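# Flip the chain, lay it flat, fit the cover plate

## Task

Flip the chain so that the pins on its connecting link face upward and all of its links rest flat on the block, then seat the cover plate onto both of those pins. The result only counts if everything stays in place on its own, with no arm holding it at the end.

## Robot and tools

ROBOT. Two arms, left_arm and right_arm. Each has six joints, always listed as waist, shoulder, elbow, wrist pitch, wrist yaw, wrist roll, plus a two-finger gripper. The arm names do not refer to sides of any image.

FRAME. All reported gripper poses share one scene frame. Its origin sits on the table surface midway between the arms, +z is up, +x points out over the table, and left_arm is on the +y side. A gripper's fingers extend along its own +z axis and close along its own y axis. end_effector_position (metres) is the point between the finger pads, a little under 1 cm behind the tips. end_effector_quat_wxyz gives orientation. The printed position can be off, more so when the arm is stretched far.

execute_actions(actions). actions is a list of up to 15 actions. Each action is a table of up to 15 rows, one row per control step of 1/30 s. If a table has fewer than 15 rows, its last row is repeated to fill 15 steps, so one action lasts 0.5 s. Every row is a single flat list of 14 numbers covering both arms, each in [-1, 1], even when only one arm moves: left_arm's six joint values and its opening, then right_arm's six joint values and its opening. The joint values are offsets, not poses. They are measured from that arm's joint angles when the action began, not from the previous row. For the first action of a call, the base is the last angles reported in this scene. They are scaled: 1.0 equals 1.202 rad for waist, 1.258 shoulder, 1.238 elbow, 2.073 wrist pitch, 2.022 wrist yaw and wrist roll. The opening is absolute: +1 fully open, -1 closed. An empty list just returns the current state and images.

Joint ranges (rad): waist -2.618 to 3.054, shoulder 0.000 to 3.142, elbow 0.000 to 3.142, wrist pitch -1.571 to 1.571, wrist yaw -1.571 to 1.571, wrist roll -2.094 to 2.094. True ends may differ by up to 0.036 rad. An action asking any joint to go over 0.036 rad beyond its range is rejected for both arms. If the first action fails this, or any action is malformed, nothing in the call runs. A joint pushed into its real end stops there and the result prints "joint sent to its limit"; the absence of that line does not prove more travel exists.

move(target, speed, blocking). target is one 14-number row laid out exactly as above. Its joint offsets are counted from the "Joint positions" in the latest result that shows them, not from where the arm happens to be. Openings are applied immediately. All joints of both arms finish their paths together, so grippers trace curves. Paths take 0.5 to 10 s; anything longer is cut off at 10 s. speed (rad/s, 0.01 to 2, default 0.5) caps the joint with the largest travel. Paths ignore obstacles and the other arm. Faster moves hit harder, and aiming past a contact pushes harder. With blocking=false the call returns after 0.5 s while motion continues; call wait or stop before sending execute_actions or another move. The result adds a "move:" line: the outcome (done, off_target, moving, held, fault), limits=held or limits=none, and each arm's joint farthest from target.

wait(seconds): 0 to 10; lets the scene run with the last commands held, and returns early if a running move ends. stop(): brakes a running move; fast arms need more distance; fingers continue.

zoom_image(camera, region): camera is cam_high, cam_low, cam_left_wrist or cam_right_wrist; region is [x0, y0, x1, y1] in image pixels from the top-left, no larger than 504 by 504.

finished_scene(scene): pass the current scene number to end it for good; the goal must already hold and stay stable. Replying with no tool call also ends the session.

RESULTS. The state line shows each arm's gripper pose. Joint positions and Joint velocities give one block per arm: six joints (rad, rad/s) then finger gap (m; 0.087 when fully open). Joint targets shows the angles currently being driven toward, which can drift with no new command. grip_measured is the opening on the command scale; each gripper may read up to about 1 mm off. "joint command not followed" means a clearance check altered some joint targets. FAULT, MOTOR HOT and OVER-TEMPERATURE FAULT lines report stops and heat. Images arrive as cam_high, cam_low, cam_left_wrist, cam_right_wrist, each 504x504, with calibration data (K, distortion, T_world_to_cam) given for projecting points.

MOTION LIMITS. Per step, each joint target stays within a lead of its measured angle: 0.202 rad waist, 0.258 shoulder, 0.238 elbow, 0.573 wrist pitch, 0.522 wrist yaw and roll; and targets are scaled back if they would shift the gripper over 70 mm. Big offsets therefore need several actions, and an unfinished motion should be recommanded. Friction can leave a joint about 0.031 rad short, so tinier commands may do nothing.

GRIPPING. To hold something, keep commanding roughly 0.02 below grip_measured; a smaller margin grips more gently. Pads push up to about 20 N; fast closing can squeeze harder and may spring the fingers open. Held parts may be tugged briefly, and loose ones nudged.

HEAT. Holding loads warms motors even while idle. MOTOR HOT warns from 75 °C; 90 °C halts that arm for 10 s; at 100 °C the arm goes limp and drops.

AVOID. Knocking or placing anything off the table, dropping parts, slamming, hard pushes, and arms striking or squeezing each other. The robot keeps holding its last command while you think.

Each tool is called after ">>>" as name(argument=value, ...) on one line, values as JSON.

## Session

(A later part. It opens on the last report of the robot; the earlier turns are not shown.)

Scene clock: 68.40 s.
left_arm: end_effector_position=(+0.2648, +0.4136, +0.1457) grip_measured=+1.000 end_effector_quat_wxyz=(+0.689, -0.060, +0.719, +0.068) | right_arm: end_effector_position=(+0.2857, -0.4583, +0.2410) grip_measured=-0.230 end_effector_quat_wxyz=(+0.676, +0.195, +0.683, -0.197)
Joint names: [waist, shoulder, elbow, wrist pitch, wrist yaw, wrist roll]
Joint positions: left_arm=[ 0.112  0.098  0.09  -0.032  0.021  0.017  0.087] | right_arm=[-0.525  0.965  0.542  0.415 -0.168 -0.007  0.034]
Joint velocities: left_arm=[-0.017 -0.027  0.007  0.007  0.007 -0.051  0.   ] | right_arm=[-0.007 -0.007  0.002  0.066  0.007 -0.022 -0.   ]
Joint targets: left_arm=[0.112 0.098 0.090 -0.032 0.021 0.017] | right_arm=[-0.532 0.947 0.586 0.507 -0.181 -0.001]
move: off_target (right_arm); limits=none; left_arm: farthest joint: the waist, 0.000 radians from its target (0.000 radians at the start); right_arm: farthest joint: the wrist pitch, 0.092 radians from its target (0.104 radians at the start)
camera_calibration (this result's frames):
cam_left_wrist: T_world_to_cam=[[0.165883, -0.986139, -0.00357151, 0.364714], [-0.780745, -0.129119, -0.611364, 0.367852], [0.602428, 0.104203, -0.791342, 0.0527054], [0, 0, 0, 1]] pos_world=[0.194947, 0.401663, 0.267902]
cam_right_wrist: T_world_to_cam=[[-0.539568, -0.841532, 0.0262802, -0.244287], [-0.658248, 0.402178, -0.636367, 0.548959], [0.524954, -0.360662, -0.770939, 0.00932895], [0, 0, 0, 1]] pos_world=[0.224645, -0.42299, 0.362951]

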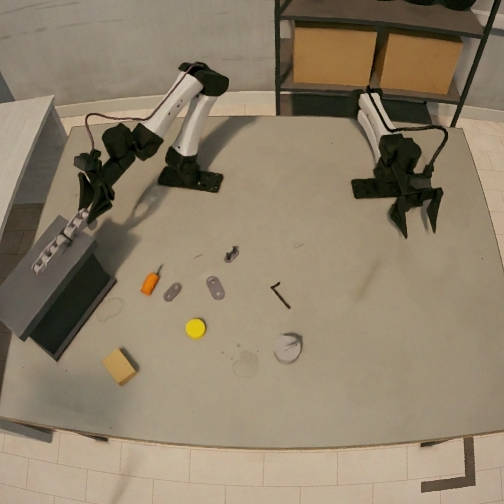

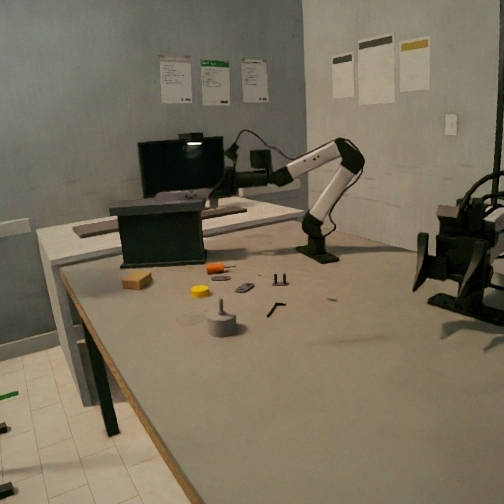

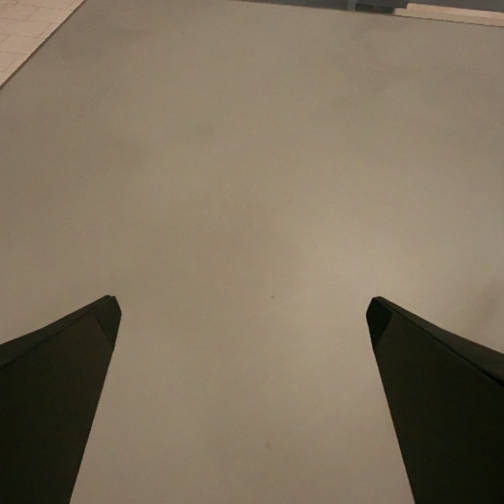

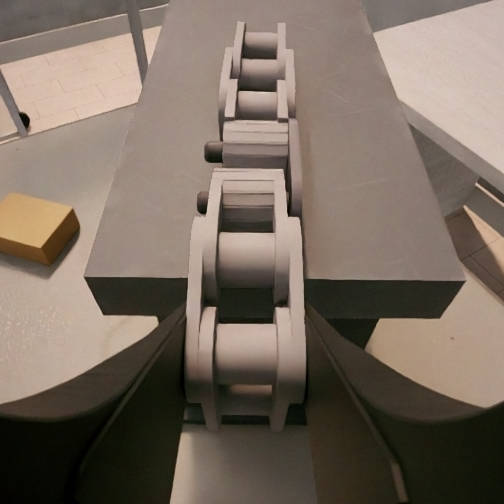

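>>> move(target=[0,0,0,0,0,0,1,-0.105,0.022,0.053,0.055,-0.051,0.2,-0.35], speed=0.3)

Scene clock: 74.37 s.
left_arm: end_effector_position=(+0.2648, +0.4136, +0.1457) grip_measured=+1.000 end_effector_quat_wxyz=(+0.689, -0.060, +0.719, +0.068) | right_arm: end_effector_position=(+0.2795, -0.4698, +0.2530) grip_measured=-0.230 end_effector_quat_wxyz=(+0.708, +0.326, +0.622, -0.076)
Joint names: [waist, shoulder, elbow, wrist pitch, wrist yaw, wrist roll]
Joint positions: left_arm=[ 0.112  0.098  0.09  -0.032  0.021  0.017  0.087] | right_arm=[-0.643  0.988  0.564  0.439 -0.258  0.38   0.034]
Joint velocities: left_arm=[-0.017  0.017  0.012  0.037 -0.095  0.007  0.   ] | right_arm=[ 0.017  0.002 -0.002  0.007  0.007 -0.037 -0.   ]
Joint targets: left_arm=[0.112 0.098 0.090 -0.032 0.021 0.017] | right_arm=[-0.651 0.993 0.608 0.528 -0.272 0.398]
move: off_target (right_arm); limits=none; left_arm: farthest joint: the waist, 0.000 radians from its target (0.000 radians at the start); right_arm: farthest joint: the wrist pitch, 0.090 radians from its target (0.114 radians at the start)
camera_calibration (this result's frames):
cam_left_wrist: T_world_to_cam=[[0.165883, -0.986139, -0.00357151, 0.364714], [-0.780745, -0.129119, -0.611364, 0.367852], [0.602428, 0.104203, -0.791342, 0.0527054], [0, 0, 0, 1]] pos_world=[0.194947, 0.401663, 0.267902]
cam_right_wrist: T_world_to_cam=[[-0.524768, -0.77708, -0.347514, -0.136937], [-0.501133, 0.612019, -0.6118, 0.605497], [0.688102, -0.146902, -0.710588, 0.0572836], [0, 0, 0, 1]] pos_world=[0.192157, -0.468572, 0.36356]

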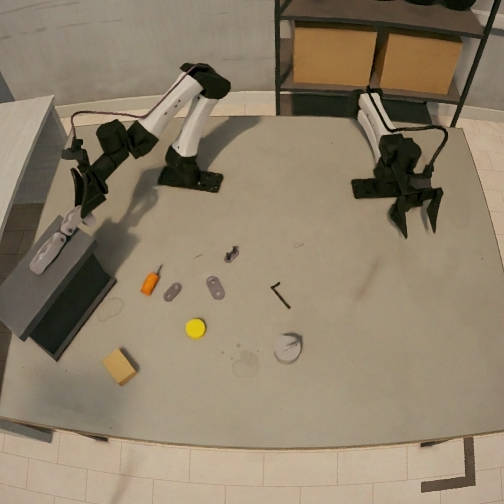

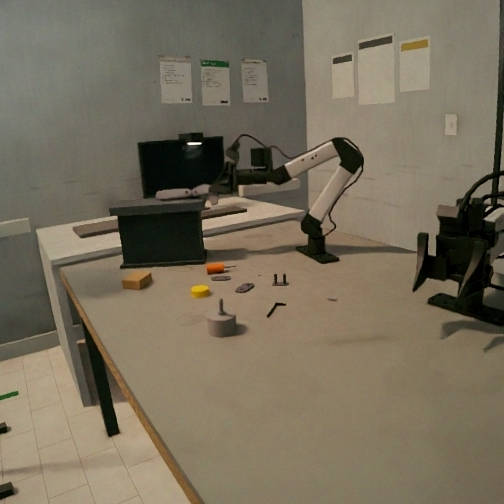

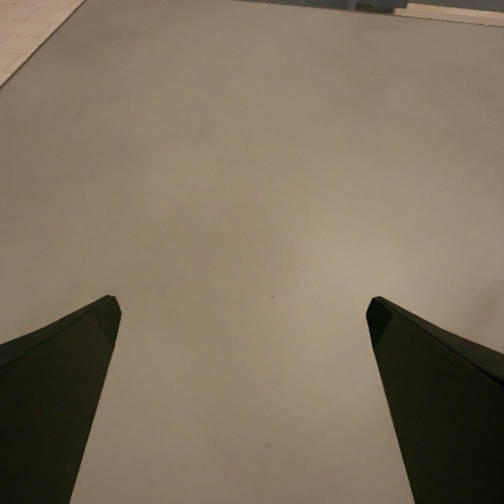

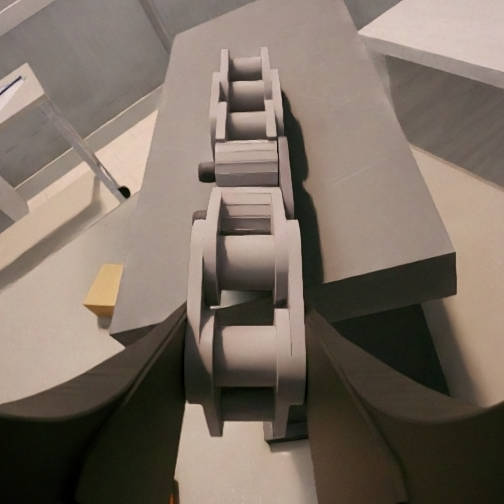

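>>> move(target=[0,0,0,0,0,0,1,-0.093,0.041,0.005,0.05,-0.058,0.209,-0.35], speed=0.3)

Scene clock: 78.73 s.
left_arm: end_effector_position=(+0.2648, +0.4136, +0.1457) grip_measured=+1.000 end_effector_quat_wxyz=(+0.689, -0.060, +0.719, +0.068) | right_arm: end_effector_position=(+0.2750, -0.4767, +0.2503) grip_measured=-0.230 end_effector_quat_wxyz=(+0.699, +0.453, +0.549, +0.069)
Joint names: [waist, shoulder, elbow, wrist pitch, wrist yaw, wrist roll]
Joint positions: left_arm=[ 0.112  0.098  0.09  -0.032  0.021  0.017  0.087] | right_arm=[-0.747  1.033  0.564  0.455 -0.361  0.783  0.034]
Joint velocities: left_arm=[-0.007 -0.007 -0.002 -0.037 -0.007  0.037  0.   ] | right_arm=[ 0.002  0.027  0.012 -0.007  0.007  0.007  0.   ]
Joint targets: left_arm=[0.112 0.098 0.090 -0.032 0.021 0.017] | right_arm=[-0.755 1.039 0.570 0.543 -0.375 0.802]
move: off_target (right_arm); limits=none; left_arm: farthest joint: the waist, 0.000 radians from its target (0.000 radians at the start); right_arm: farthest joint: the wrist pitch, 0.088 radians from its target (0.104 radians at the start)
camera_calibration (this result's frames):
cam_left_wrist: T_world_to_cam=[[0.165883, -0.986139, -0.00357151, 0.364714], [-0.780745, -0.129119, -0.611364, 0.367852], [0.602428, 0.104203, -0.791342, 0.0527054], [0, 0, 0, 1]] pos_world=[0.194947, 0.401663, 0.267902]
cam_right_wrist: T_world_to_cam=[[-0.416188, -0.587418, -0.694066, 0.00171378], [-0.389645, 0.804895, -0.447572, 0.626064], [0.821562, 0.0841656, -0.563872, 0.0941323], [0, 0, 0, 1]] pos_world=[0.167321, -0.510832, 0.334477]

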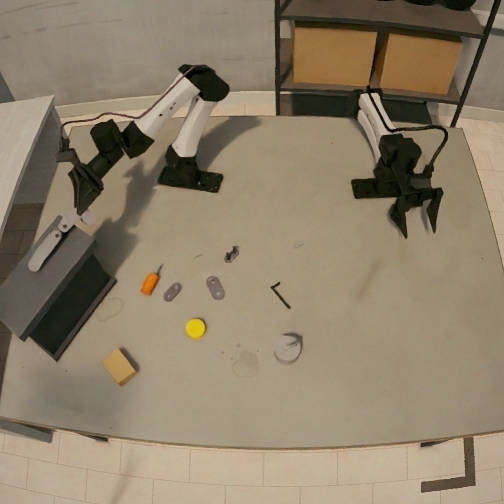

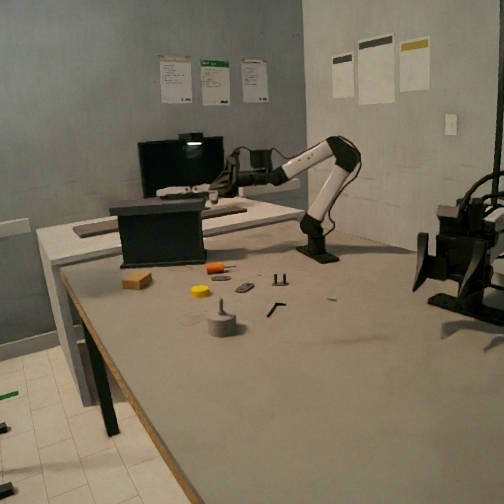

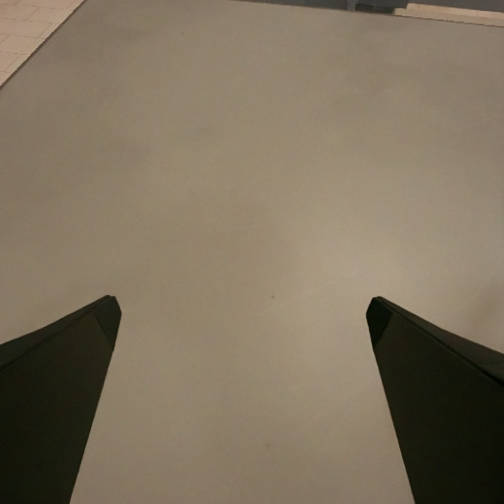

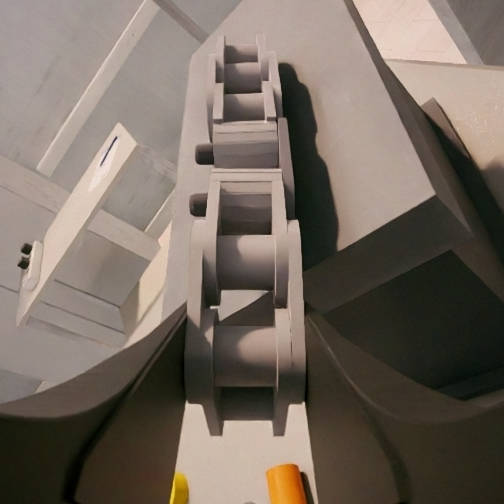

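>>> move(target=[0,0,0,0,0,0,1,-0.072,0.053,-0.033,0.095,-0.046,0.205,-0.35], speed=0.3)

Scene clock: 82.87 s.
left_arm: end_effector_position=(+0.2648, +0.4136, +0.1457) grip_measured=+1.000 end_effector_quat_wxyz=(+0.689, -0.060, +0.719, +0.068) | right_arm: end_effector_position=(+0.2707, -0.4836, +0.2485) grip_measured=-0.230 end_effector_quat_wxyz=(+0.674, +0.549, +0.449, +0.206)
Joint names: [waist, shoulder, elbow, wrist pitch, wrist yaw, wrist roll]
Joint positions: left_arm=[ 0.112  0.098  0.09  -0.032  0.021  0.017  0.087] | right_arm=[-0.826  1.095  0.522  0.566 -0.442  1.179  0.034]
Joint velocities: left_arm=[ 0.002 -0.017 -0.007 -0.066 -0.022 -0.051  0.   ] | right_arm=[-0.002 -0.022  0.012 -0.037 -0.066  0.051  0.001]
Joint targets: left_arm=[0.112 0.098 0.090 -0.032 0.021 0.017] | right_arm=[-0.834 1.100 0.523 0.652 -0.454 1.198]
move: off_target (right_arm); limits=none; left_arm: farthest joint: the waist, 0.000 radians from its target (0.000 radians at the start); right_arm: farthest joint: the wrist pitch, 0.086 radians from its target (0.197 radians at the start)
camera_calibration (this result's frames):
cam_left_wrist: T_world_to_cam=[[0.165883, -0.986139, -0.00357151, 0.364714], [-0.780745, -0.129119, -0.611364, 0.367852], [0.602428, 0.104203, -0.791342, 0.0527054], [0, 0, 0, 1]] pos_world=[0.194947, 0.401663, 0.267902]
cam_right_wrist: T_world_to_cam=[[-0.233178, -0.323599, -0.917012, 0.12801], [-0.310115, 0.918515, -0.245273, 0.612245], [0.92166, 0.227187, -0.314531, 0.0773561], [0, 0, 0, 1]] pos_world=[0.148419, -0.538507, 0.291884]

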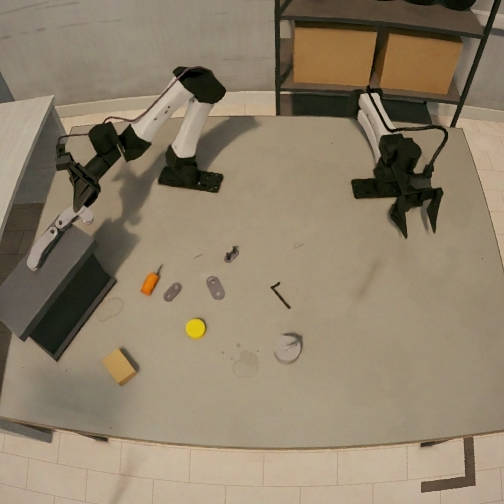

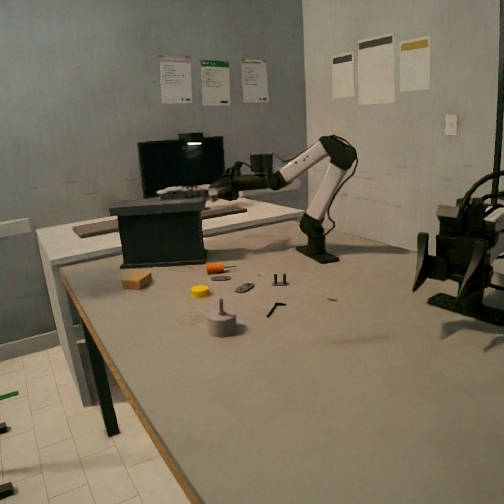

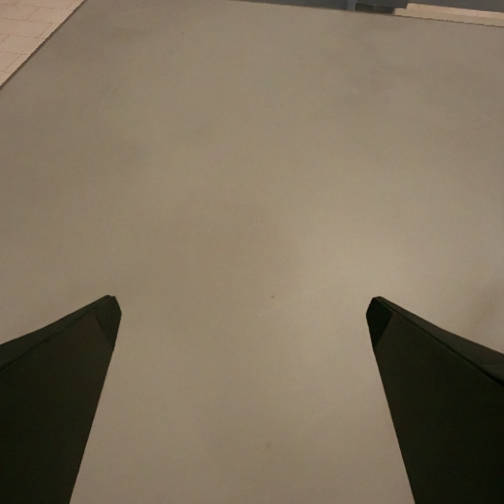

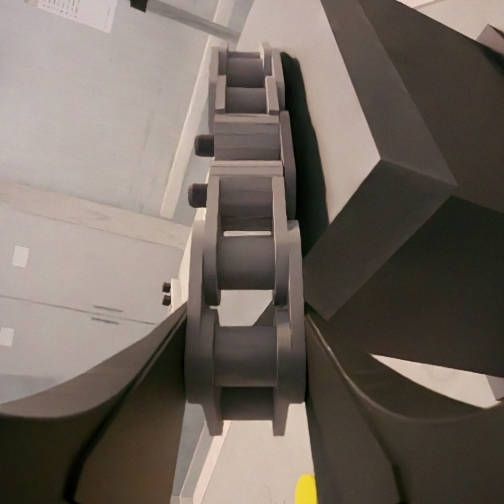

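>>> move(target=[0,0,0,0,0,0,1,-0.042,0.059,-0.043,0.098,-0.028,0.202,-0.35], speed=0.3)

Scene clock: 87.10 s.
left_arm: end_effector_position=(+0.2648, +0.4136, +0.1457) grip_measured=+1.000 end_effector_quat_wxyz=(+0.689, -0.060, +0.719, +0.068) | right_arm: end_effector_position=(+0.2672, -0.4891, +0.2461) grip_measured=-0.230 end_effector_quat_wxyz=(+0.625, +0.621, +0.336, +0.333)
Joint names: [waist, shoulder, elbow, wrist pitch, wrist yaw, wrist roll]
Joint positions: left_arm=[ 0.112  0.098  0.09  -0.032  0.021  0.017  0.087] | right_arm=[-0.868  1.162  0.47   0.695 -0.487  1.565  0.034]
Joint velocities: left_arm=[ 0.002  0.002 -0.012  0.007 -0.051  0.037  0.   ] | right_arm=[-0.002  0.002 -0.007  0.007 -0.022  0.007  0.   ]
Joint targets: left_arm=[0.112 0.098 0.090 -0.032 0.021 0.017] | right_arm=[-0.876 1.169 0.469 0.770 -0.499 1.587]
move: off_target (right_arm); limits=none; left_arm: farthest joint: the waist, 0.000 radians from its target (0.000 radians at the start); right_arm: farthest joint: the wrist pitch, 0.074 radians from its target (0.203 radians at the start)
camera_calibration (this result's frames):
cam_left_wrist: T_world_to_cam=[[0.165883, -0.986139, -0.00357151, 0.364714], [-0.780745, -0.129119, -0.611364, 0.367852], [0.602428, 0.104203, -0.791342, 0.0527054], [0, 0, 0, 1]] pos_world=[0.194947, 0.401663, 0.267902]
cam_right_wrist: T_world_to_cam=[[-0.0207452, -0.0195606, -0.999593, 0.235501], [-0.283466, 0.958896, -0.0128812, 0.571061], [0.958758, 0.283083, -0.0254373, 0.0273783], [0, 0, 0, 1]] pos_world=[0.140513, -0.550732, 0.243458]

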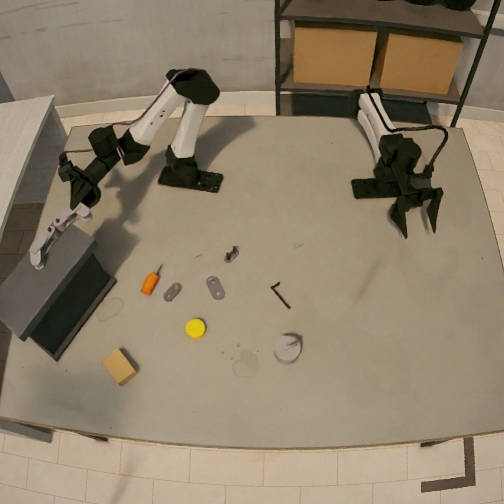

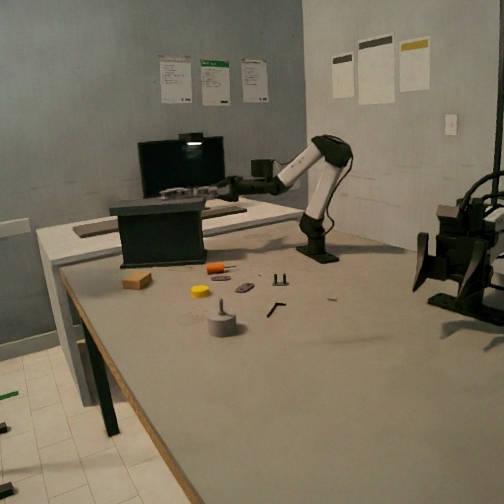

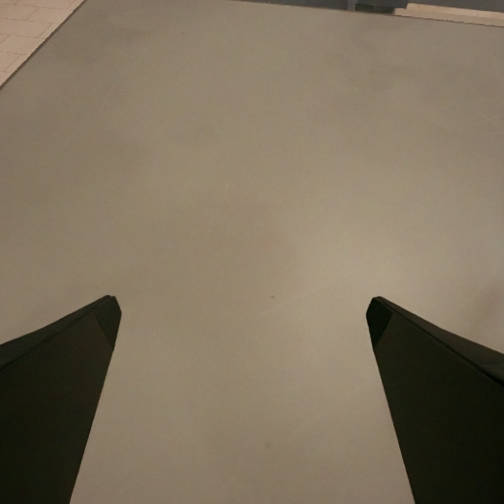

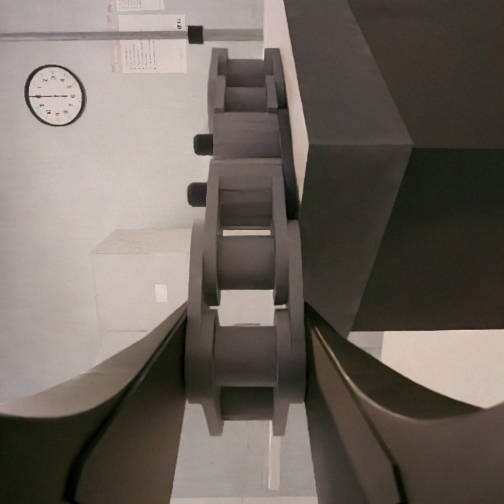

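>>> execute_actions(actions=[[[0,0,0,0,0,0,1,0,0,0,0.015,0,0,-0.35]],[[0,0,0,0,0,0,1,0,0,0,0,0,0,-0.1]],[[0,0,0,0,0,0,1,0,0,0,0,0,0,0.1]]])

Scene clock: 93.30 s.
left_arm: end_effector_position=(+0.2648, +0.4136, +0.1457) grip_measured=+1.000 end_effector_quat_wxyz=(+0.689, -0.060, +0.719, +0.068) | right_arm: end_effector_position=(+0.2672, -0.4891, +0.2453) grip_measured=+0.100 end_effector_quat_wxyz=(+0.625, +0.621, +0.338, +0.331)
Joint names: [waist, shoulder, elbow, wrist pitch, wrist yaw, wrist roll]
Joint positions: left_arm=[ 0.112  0.098  0.09  -0.032  0.021  0.017  0.087] | right_arm=[-0.868  1.162  0.47   0.692 -0.487  1.559  0.048]
Joint velocities: left_arm=[-0.007  0.002  0.012  0.007  0.007 -0.022  0.   ] | right_arm=[ 0.002  0.002 -0.002  0.022  0.007  0.037  0.   ]
Joint targets: left_arm=[0.112 0.098 0.090 -0.032 0.021 0.017] | right_arm=[-0.868 1.162 0.470 0.692 -0.487 1.559]
camera_calibration (this result's frames):
cam_left_wrist: T_world_to_cam=[[0.165883, -0.986139, -0.00357151, 0.364714], [-0.780745, -0.129119, -0.611364, 0.367852], [0.602428, 0.104203, -0.791342, 0.0527054], [0, 0, 0, 1]] pos_world=[0.194947, 0.401663, 0.267902]
cam_right_wrist: T_world_to_cam=[[-0.0253914, -0.0223015, -0.999429, 0.234548], [-0.28352, 0.958861, -0.0141931, 0.571372], [0.95863, 0.282998, -0.0306698, 0.0286348], [0, 0, 0, 1]] pos_world=[0.140501, -0.550739, 0.243402]

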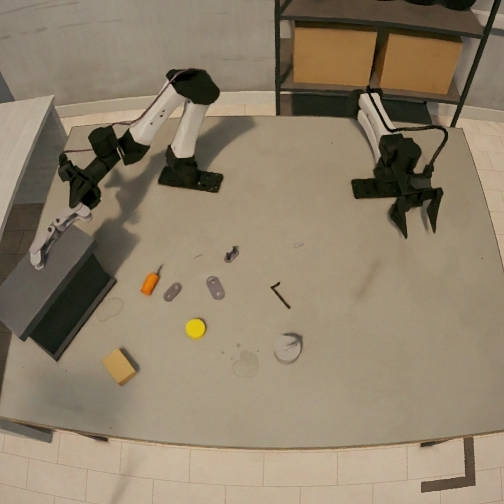

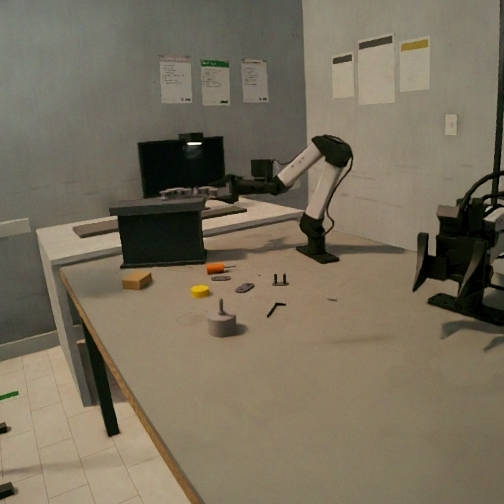

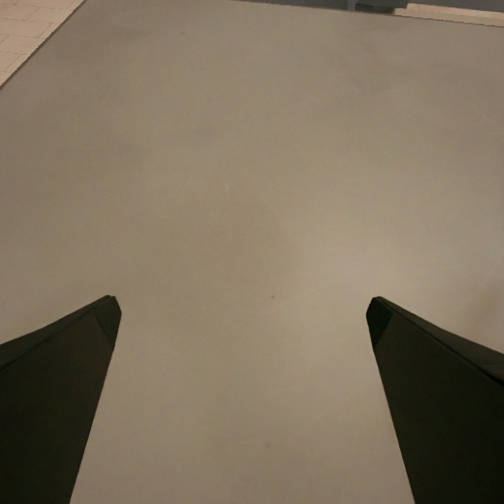

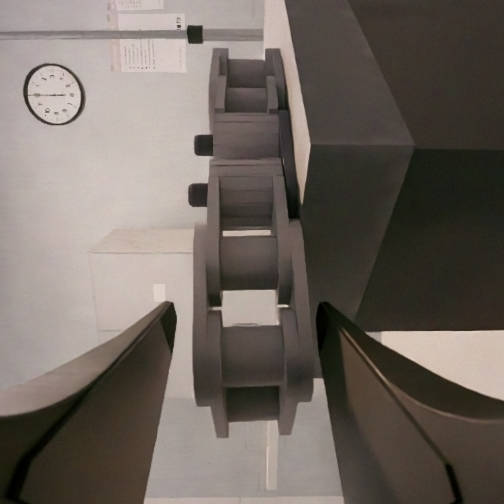

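>>> move(target=[0,0,0,0,0,0,1,-0.25,0,0,0,0,0,0.6], speed=0.4)

>>> move(target=[0,0,0,0,0,0,1,0,0.1,0.75,-0.5,0.245,-0.775,0.4], speed=0.9)

Scene clock: 98.53 s.
left_arm: end_effector_position=(+0.2648, +0.4136, +0.1457) grip_measured=+1.000 end_effector_quat_wxyz=(+0.689, -0.060, +0.719, +0.068) | right_arm: end_effector_position=(+0.1825, -0.5572, +0.2453) grip_measured=+0.600 end_effector_quat_wxyz=(+0.667, +0.664, +0.244, +0.236)
Joint names: [waist, shoulder, elbow, wrist pitch, wrist yaw, wrist roll]
Joint positions: left_arm=[ 0.112  0.098  0.09  -0.032  0.021  0.017  0.087] | right_arm=[-1.162  1.162  0.47   0.692 -0.487  1.559  0.07 ]
Joint velocities: left_arm=[ 0.022  0.007 -0.007 -0.022 -0.007  0.11   0.   ] | right_arm=[-0.002  0.007  0.012 -0.007 -0.066 -0.007 -0.   ]
Joint targets: left_arm=[0.112 0.098 0.090 -0.032 0.021 0.017] | right_arm=[-1.168 1.162 0.470 0.692 -0.487 1.559]
move: done; limits=none; left_arm: farthest joint: the waist, 0.000 radians from its target (0.000 radians at the start); right_arm: farthest joint: the waist, 0.007 radians from its target (0.301 radians at the start)
camera_calibration (this result's frames):
cam_left_wrist: T_world_to_cam=[[0.165883, -0.986139, -0.00357151, 0.364714], [-0.780745, -0.129119, -0.611364, 0.367852], [0.602428, 0.104203, -0.791342, 0.0527054], [0, 0, 0, 1]] pos_world=[0.194947, 0.401663, 0.267902]
cam_right_wrist: T_world_to_cam=[[-0.030761, -0.0139947, -0.999429, 0.236485], [0.00624293, 0.99988, -0.0141932, 0.582688], [0.999507, -0.00667596, -0.0306699, -0.0397394], [0, 0, 0, 1]] pos_world=[0.0433567, -0.579574, 0.243402]

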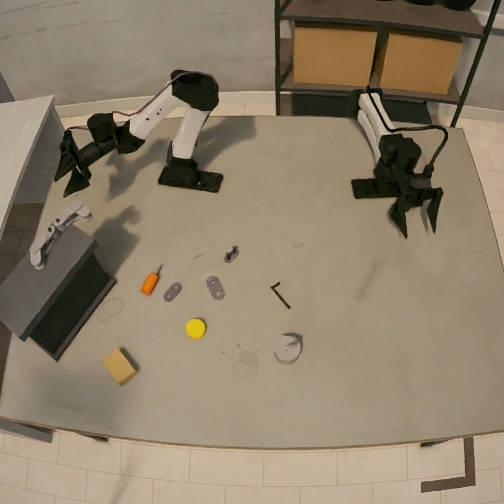

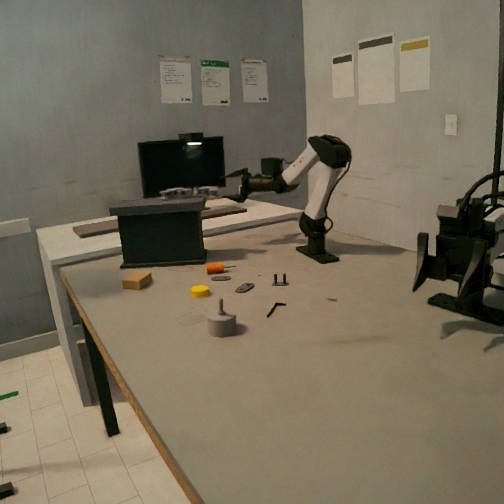

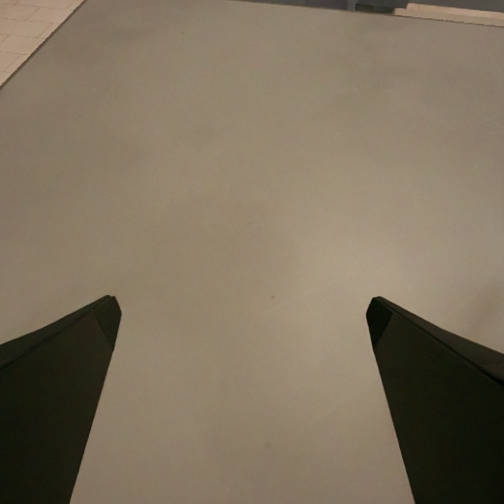

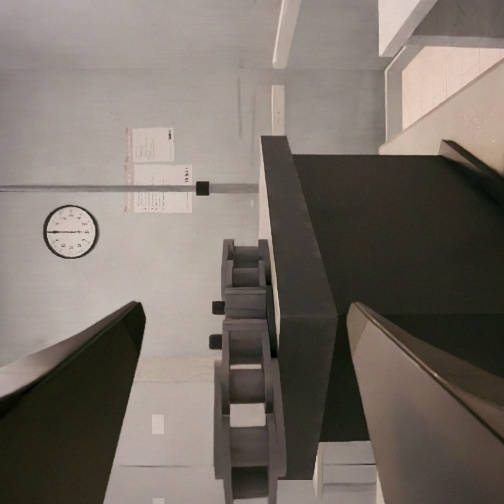

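Scene clock: 101.20 s.
left_arm: end_effector_position=(+0.2648, +0.4136, +0.1457) grip_measured=+1.000 end_effector_quat_wxyz=(+0.689, -0.060, +0.719, +0.068) | right_arm: end_effector_position=(+0.0786, -0.6402, +0.3585) grip_measured=+0.400 end_effector_quat_wxyz=(+0.486, +0.491, +0.606, -0.395)
Joint names: [waist, shoulder, elbow, wrist pitch, wrist yaw, wrist roll]
Joint positions: left_arm=[ 0.112  0.098  0.09  -0.032  0.021  0.017  0.087] | right_arm=[-1.162  1.266  1.381 -0.332 -0.003 -0.003  0.061]
Joint velocities: left_arm=[-0.007 -0.007  0.012  0.037  0.007 -0.037  0.   ] | right_arm=[-0.002  0.007  0.007 -0.037 -0.007 -0.007 -0.   ]
Joint targets: left_arm=[0.112 0.098 0.090 -0.032 0.021 0.017] | right_arm=[-1.162 1.288 1.399 -0.344 0.008 -0.008]
move: off_target (right_arm); limits=none; left_arm: farthest joint: the waist, 0.000 radians from its target (0.000 radians at the start); right_arm: farthest joint: the shoulder, 0.022 radians from its target (0.126 radians at the start)
camera_calibration (this result's frames):
cam_left_wrist: T_world_to_cam=[[0.165883, -0.986139, -0.00357151, 0.364714], [-0.780745, -0.129119, -0.611364, 0.367852], [0.602428, 0.104203, -0.791342, 0.0527054], [0, 0, 0, 1]] pos_world=[0.194947, 0.401663, 0.267902]
cam_right_wrist: T_world_to_cam=[[-0.979028, -0.202292, 0.0241165, -0.0676434], [-0.190331, 0.866021, -0.462366, 0.758365], [0.0726473, -0.457259, -0.886361, 0.158115], [0, 0, 0, 1]] pos_world=[0.0666288, -0.598144, 0.49242]

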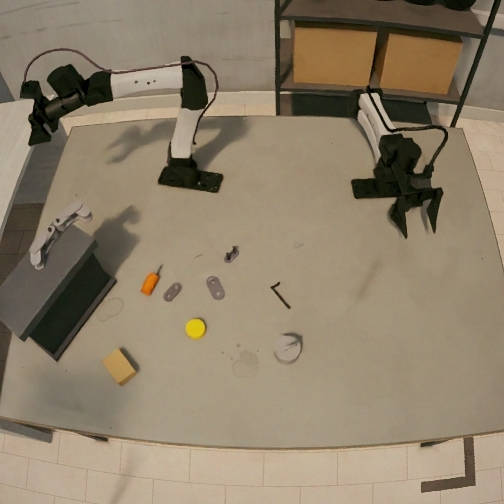

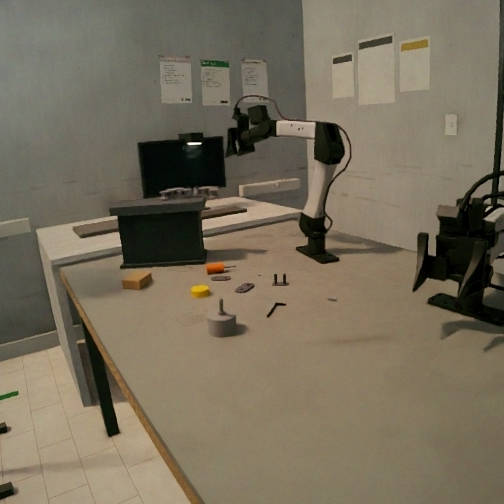

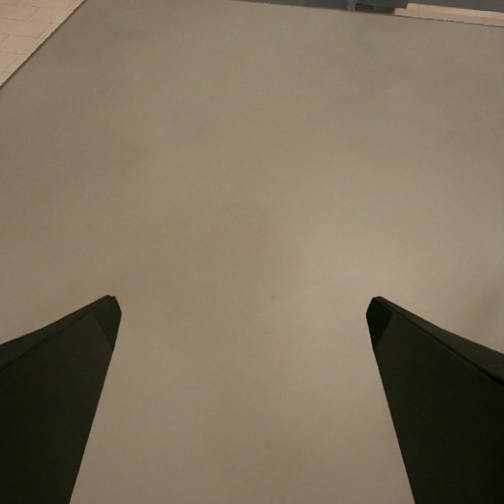

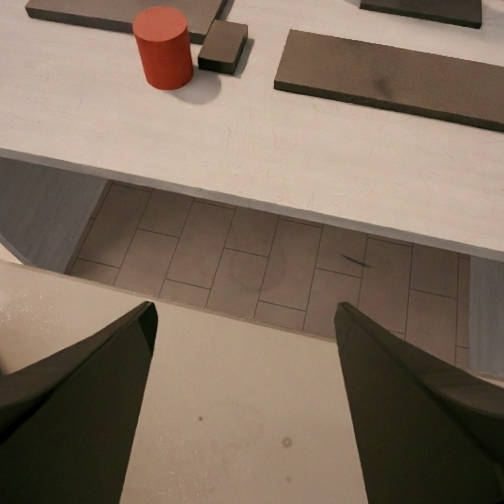

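>>> move(target=[0,0,0,0,0,0,1,0.555,0.42,0.46,-0.178,0,0,0.4], speed=0.5)

Scene clock: 105.10 s.
left_arm: end_effector_position=(+0.2648, +0.4136, +0.1457) grip_measured=+1.000 end_effector_quat_wxyz=(+0.689, -0.060, +0.719, +0.068) | right_arm: end_effector_position=(+0.3790, -0.5581, +0.3003) grip_measured=+0.400 end_effector_quat_wxyz=(+0.461, +0.296, +0.820, -0.167)
Joint names: [waist, shoulder, elbow, wrist pitch, wrist yaw, wrist roll]
Joint positions: left_arm=[ 0.112  0.098  0.09  -0.032  0.021  0.017  0.087] | right_arm=[-0.492  1.782  1.924 -0.689 -0.003 -0.003  0.061]
Joint velocities: left_arm=[ 0.012  0.027 -0.017 -0.095 -0.007 -0.007  0.   ] | right_arm=[-0.007 -0.037  0.017 -0.037 -0.037 -0.037 -0.001]
Joint targets: left_arm=[0.112 0.098 0.090 -0.032 0.021 0.017] | right_arm=[-0.494 1.794 1.950 -0.701 -0.004 -0.002]
move: off_target (right_arm); limits=none; left_arm: farthest joint: the waist, 0.000 radians from its target (0.000 radians at the start); right_arm: farthest joint: the elbow, 0.027 radians from its target (0.570 radians at the start)
camera_calibration (this result's frames):
cam_left_wrist: T_world_to_cam=[[0.165883, -0.986139, -0.00357151, 0.364714], [-0.780745, -0.129119, -0.611364, 0.367852], [0.602428, 0.104203, -0.791342, 0.0527054], [0, 0, 0, 1]] pos_world=[0.194947, 0.401663, 0.267902]
cam_right_wrist: T_world_to_cam=[[-0.635941, -0.771379, 0.0235365, -0.203013], [-0.765052, 0.626133, -0.150509, 0.707815], [0.101362, -0.113721, -0.988328, 0.333674], [0, 0, 0, 1]] pos_world=[0.378589, -0.56184, 0.44109]

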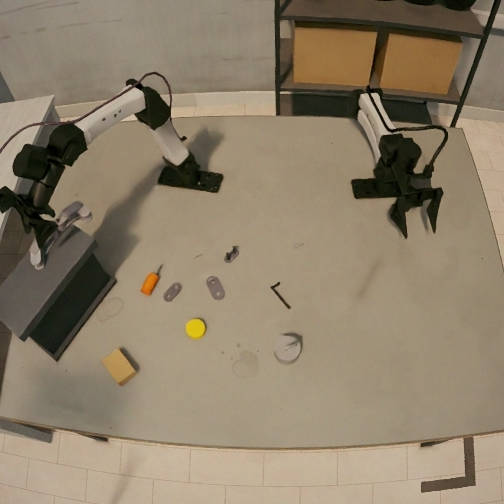

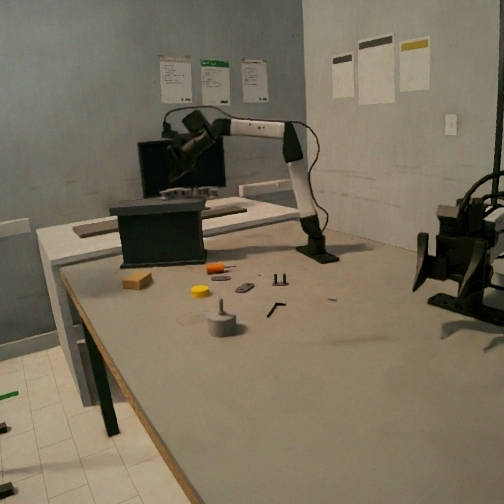

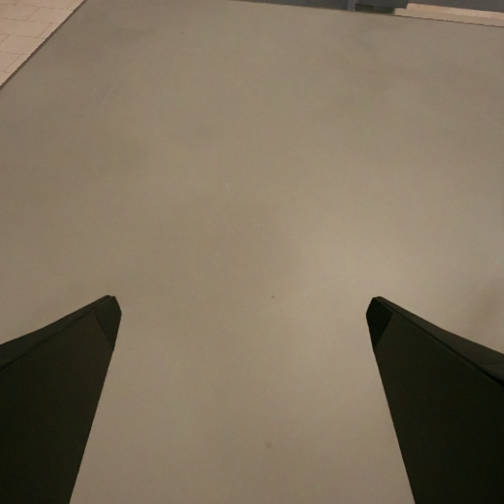

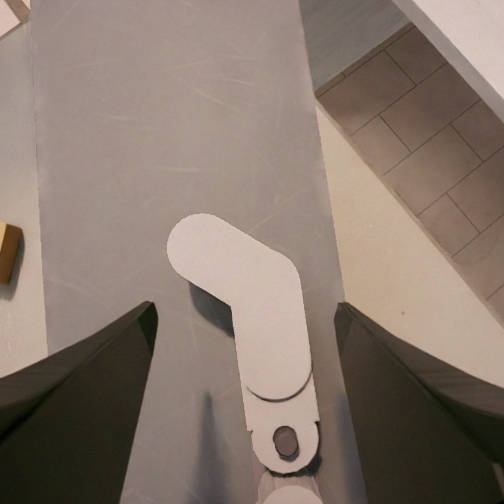

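>>> move(target=[0,0,0,0,0,0,1,-0.03,-0.04,-0.05,0.01,0,0,0.0], speed=0.3)

Scene clock: 108.90 s.
left_arm: end_effector_position=(+0.2648, +0.4136, +0.1457) grip_measured=+1.000 end_effector_quat_wxyz=(+0.689, -0.060, +0.719, +0.068) | right_arm: end_effector_position=(+0.3637, -0.5650, +0.3002) grip_measured=+0.000 end_effector_quat_wxyz=(+0.459, +0.308, +0.815, -0.174)
Joint names: [waist, shoulder, elbow, wrist pitch, wrist yaw, wrist roll]
Joint positions: left_arm=[ 0.112  0.098  0.09  -0.032  0.021  0.017  0.087] | right_arm=[-0.522  1.75   1.883 -0.678 -0.003 -0.003  0.044]
Joint velocities: left_arm=[-0.017 -0.002 -0.012  0.007 -0.007  0.022  0.   ] | right_arm=[-0.012  0.002 -0.017  0.022 -0.022 -0.037  0.   ]
Joint targets: left_arm=[0.112 0.098 0.090 -0.032 0.021 0.017] | right_arm=[-0.528 1.732 1.862 -0.668 -0.003 -0.003]
move: off_target (right_arm); limits=none; left_arm: farthest joint: the waist, 0.000 radians from its target (0.000 radians at the start); right_arm: farthest joint: the elbow, 0.021 radians from its target (0.062 radians at the start)
camera_calibration (this result's frames):
cam_left_wrist: T_world_to_cam=[[0.165883, -0.986139, -0.00357151, 0.364714], [-0.780745, -0.129119, -0.611364, 0.367852], [0.602428, 0.104203, -0.791342, 0.0527054], [0, 0, 0, 1]] pos_world=[0.194947, 0.401663, 0.267902]
cam_right_wrist: T_world_to_cam=[[-0.659215, -0.751585, 0.02355, -0.198377], [-0.745375, 0.648993, -0.152394, 0.706672], [0.0992533, -0.118014, -0.988039, 0.332659], [0, 0, 0, 1]] pos_world=[0.362945, -0.568464, 0.441044]

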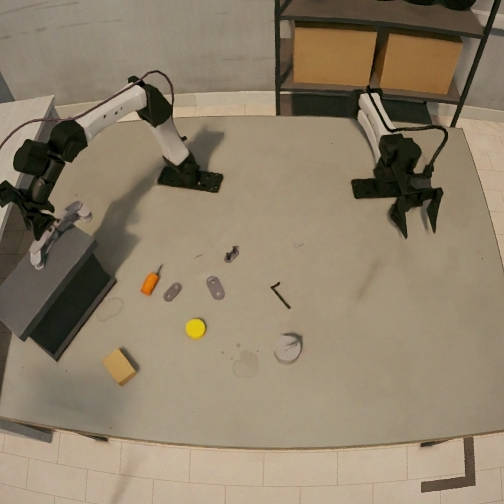

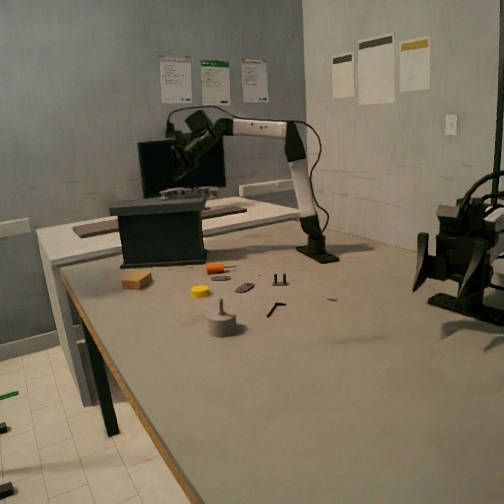

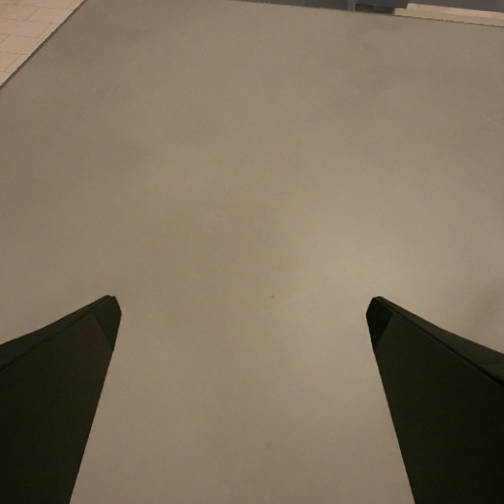

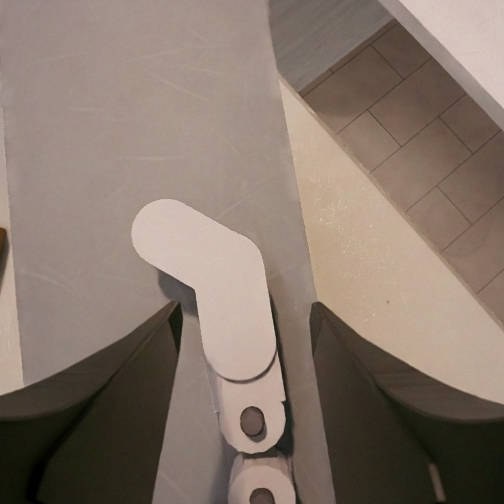

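>>> move(target=[0,0,0,0,0,0,1,0,-0.072,-0.237,0.101,0,0,0.0], speed=0.3)

>>> execute_actions(actions=[[[0,0,0,0,0,0,1,0,0,0,0,0,0,-0.25]],[[0,0,0,0,0,0,1,0,0,0,0,0,0,-0.45]]])

Scene clock: 113.33 s.
left_arm: end_effector_position=(+0.2648, +0.4136, +0.1457) grip_measured=+1.000 end_effector_quat_wxyz=(+0.689, -0.060, +0.719, +0.068) | right_arm: end_effector_position=(+0.3597, -0.5614, +0.2514) grip_measured=+0.000 end_effector_quat_wxyz=(+0.456, +0.309, +0.817, -0.173)
Joint names: [waist, shoulder, elbow, wrist pitch, wrist yaw, wrist roll]
Joint positions: left_arm=[ 0.112  0.098  0.09  -0.032  0.021  0.017  0.087] | right_arm=[-0.522  1.681  1.608 -0.479 -0.003 -0.003  0.044]
Joint velocities: left_arm=[-0.002  0.012 -0.017 -0.022 -0.007 -0.066  0.   ] | right_arm=[ 0.002  0.012  0.007 -0.007  0.051  0.022  0.   ]
Joint targets: left_arm=[0.112 0.098 0.090 -0.032 0.021 0.017] | right_arm=[-0.522 1.659 1.590 -0.469 -0.003 -0.003]
move: off_target (right_arm); limits=none; left_arm: farthest joint: the waist, 0.000 radians from its target (0.000 radians at the start); right_arm: farthest joint: the shoulder, 0.022 radians from its target (0.091 radians at the start)
camera_calibration (this result's frames):
cam_left_wrist: T_world_to_cam=[[0.165883, -0.986139, -0.00357151, 0.364714], [-0.780745, -0.129119, -0.611364, 0.367852], [0.602428, 0.104203, -0.791342, 0.0527054], [0, 0, 0, 1]] pos_world=[0.194947, 0.401663, 0.267902]
cam_right_wrist: T_world_to_cam=[[-0.659088, -0.751699, 0.0234982, -0.197288], [-0.746181, 0.64971, -0.145227, 0.692896], [0.0939, -0.113251, -0.989119, 0.290166], [0, 0, 0, 1]] pos_world=[0.359749, -0.565621, 0.392272]

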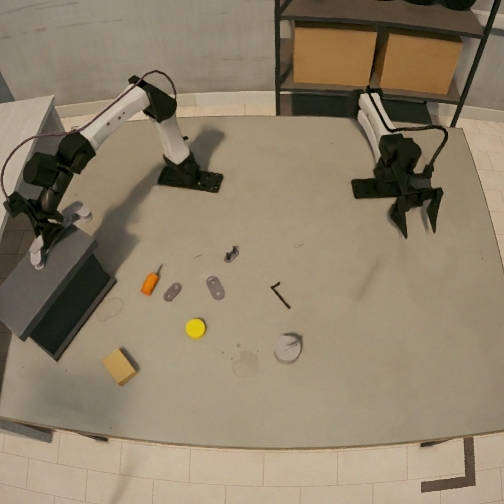

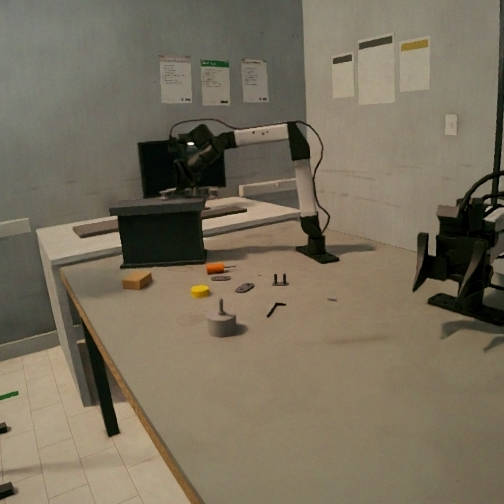

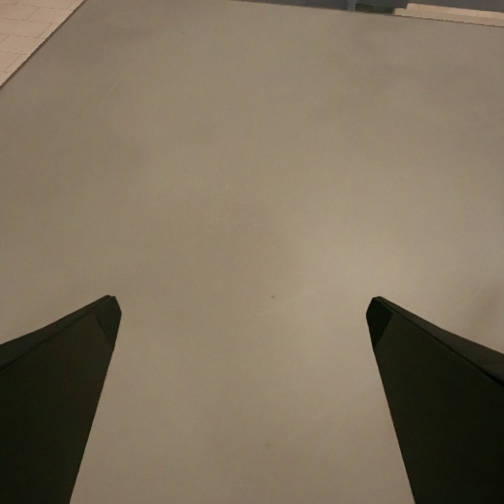

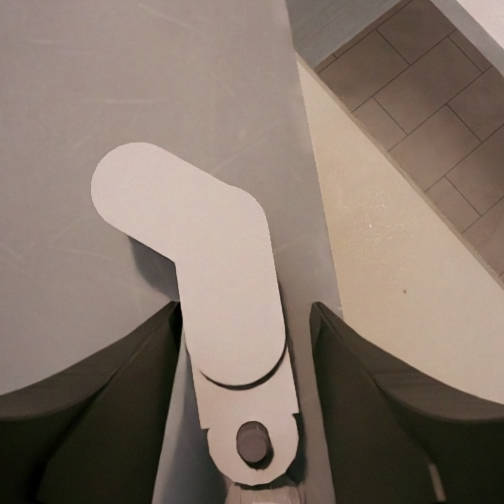

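Scene clock: 114.33 s.
left_arm: end_effector_position=(+0.2648, +0.4136, +0.1457) grip_measured=+1.000 end_effector_quat_wxyz=(+0.689, -0.060, +0.719, +0.068) | right_arm: end_effector_position=(+0.3604, -0.5607, +0.2514) grip_measured=-0.354 end_effector_quat_wxyz=(+0.456, +0.308, +0.817, -0.171)
Joint names: [waist, shoulder, elbow, wrist pitch, wrist yaw, wrist roll]
Joint positions: left_arm=[ 0.112  0.098  0.09  -0.032  0.021  0.017  0.087] | right_arm=[-0.522  1.681  1.608 -0.48  -0.006 -0.003  0.028]
Joint velocities: left_arm=[ 0.017 -0.007  0.002  0.022 -0.022 -0.007  0.   ] | right_arm=[ 0.002 -0.012  0.007  0.007  0.007 -0.007 -0.   ]
Joint targets: left_arm=[0.112 0.098 0.090 -0.032 0.021 0.017] | right_arm=[-0.522 1.681 1.608 -0.479 -0.004 -0.003]
camera_calibration (this result's frames):
cam_left_wrist: T_world_to_cam=[[0.165883, -0.986139, -0.00357151, 0.364714], [-0.780745, -0.129119, -0.611364, 0.367852], [0.602428, 0.104203, -0.791342, 0.0527054], [0, 0, 0, 1]] pos_world=[0.194947, 0.401663, 0.267902]
cam_right_wrist: T_world_to_cam=[[-0.65649, -0.754032, 0.0213687, -0.198004], [-0.748278, 0.647374, -0.144873, 0.692187], [0.0954054, -0.111097, -0.989219, 0.290817], [0, 0, 0, 1]] pos_world=[0.360215, -0.565096, 0.392193]

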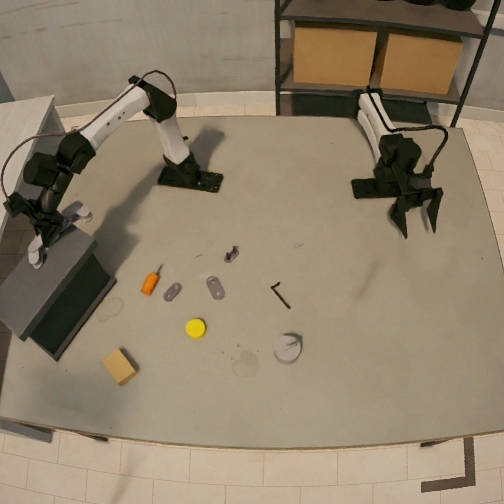

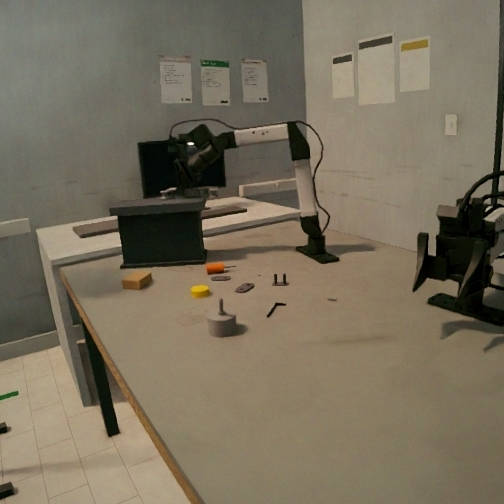

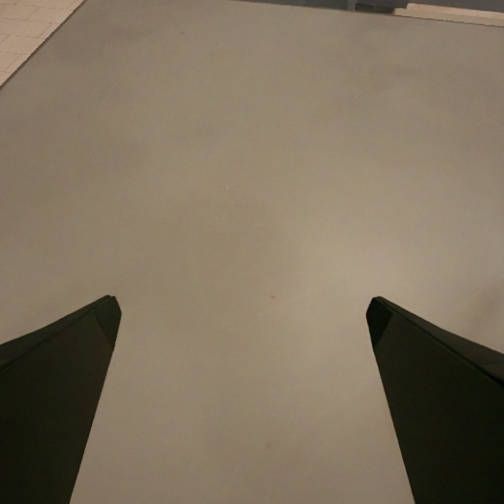

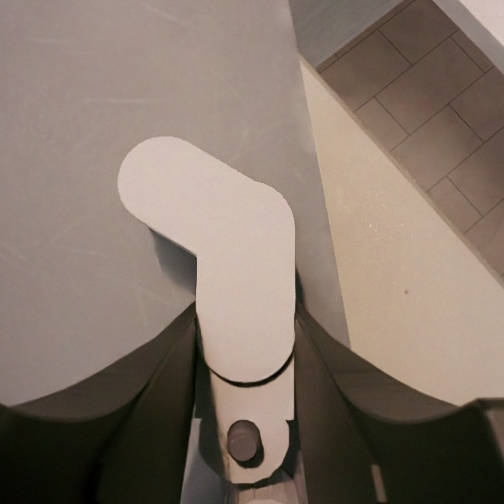

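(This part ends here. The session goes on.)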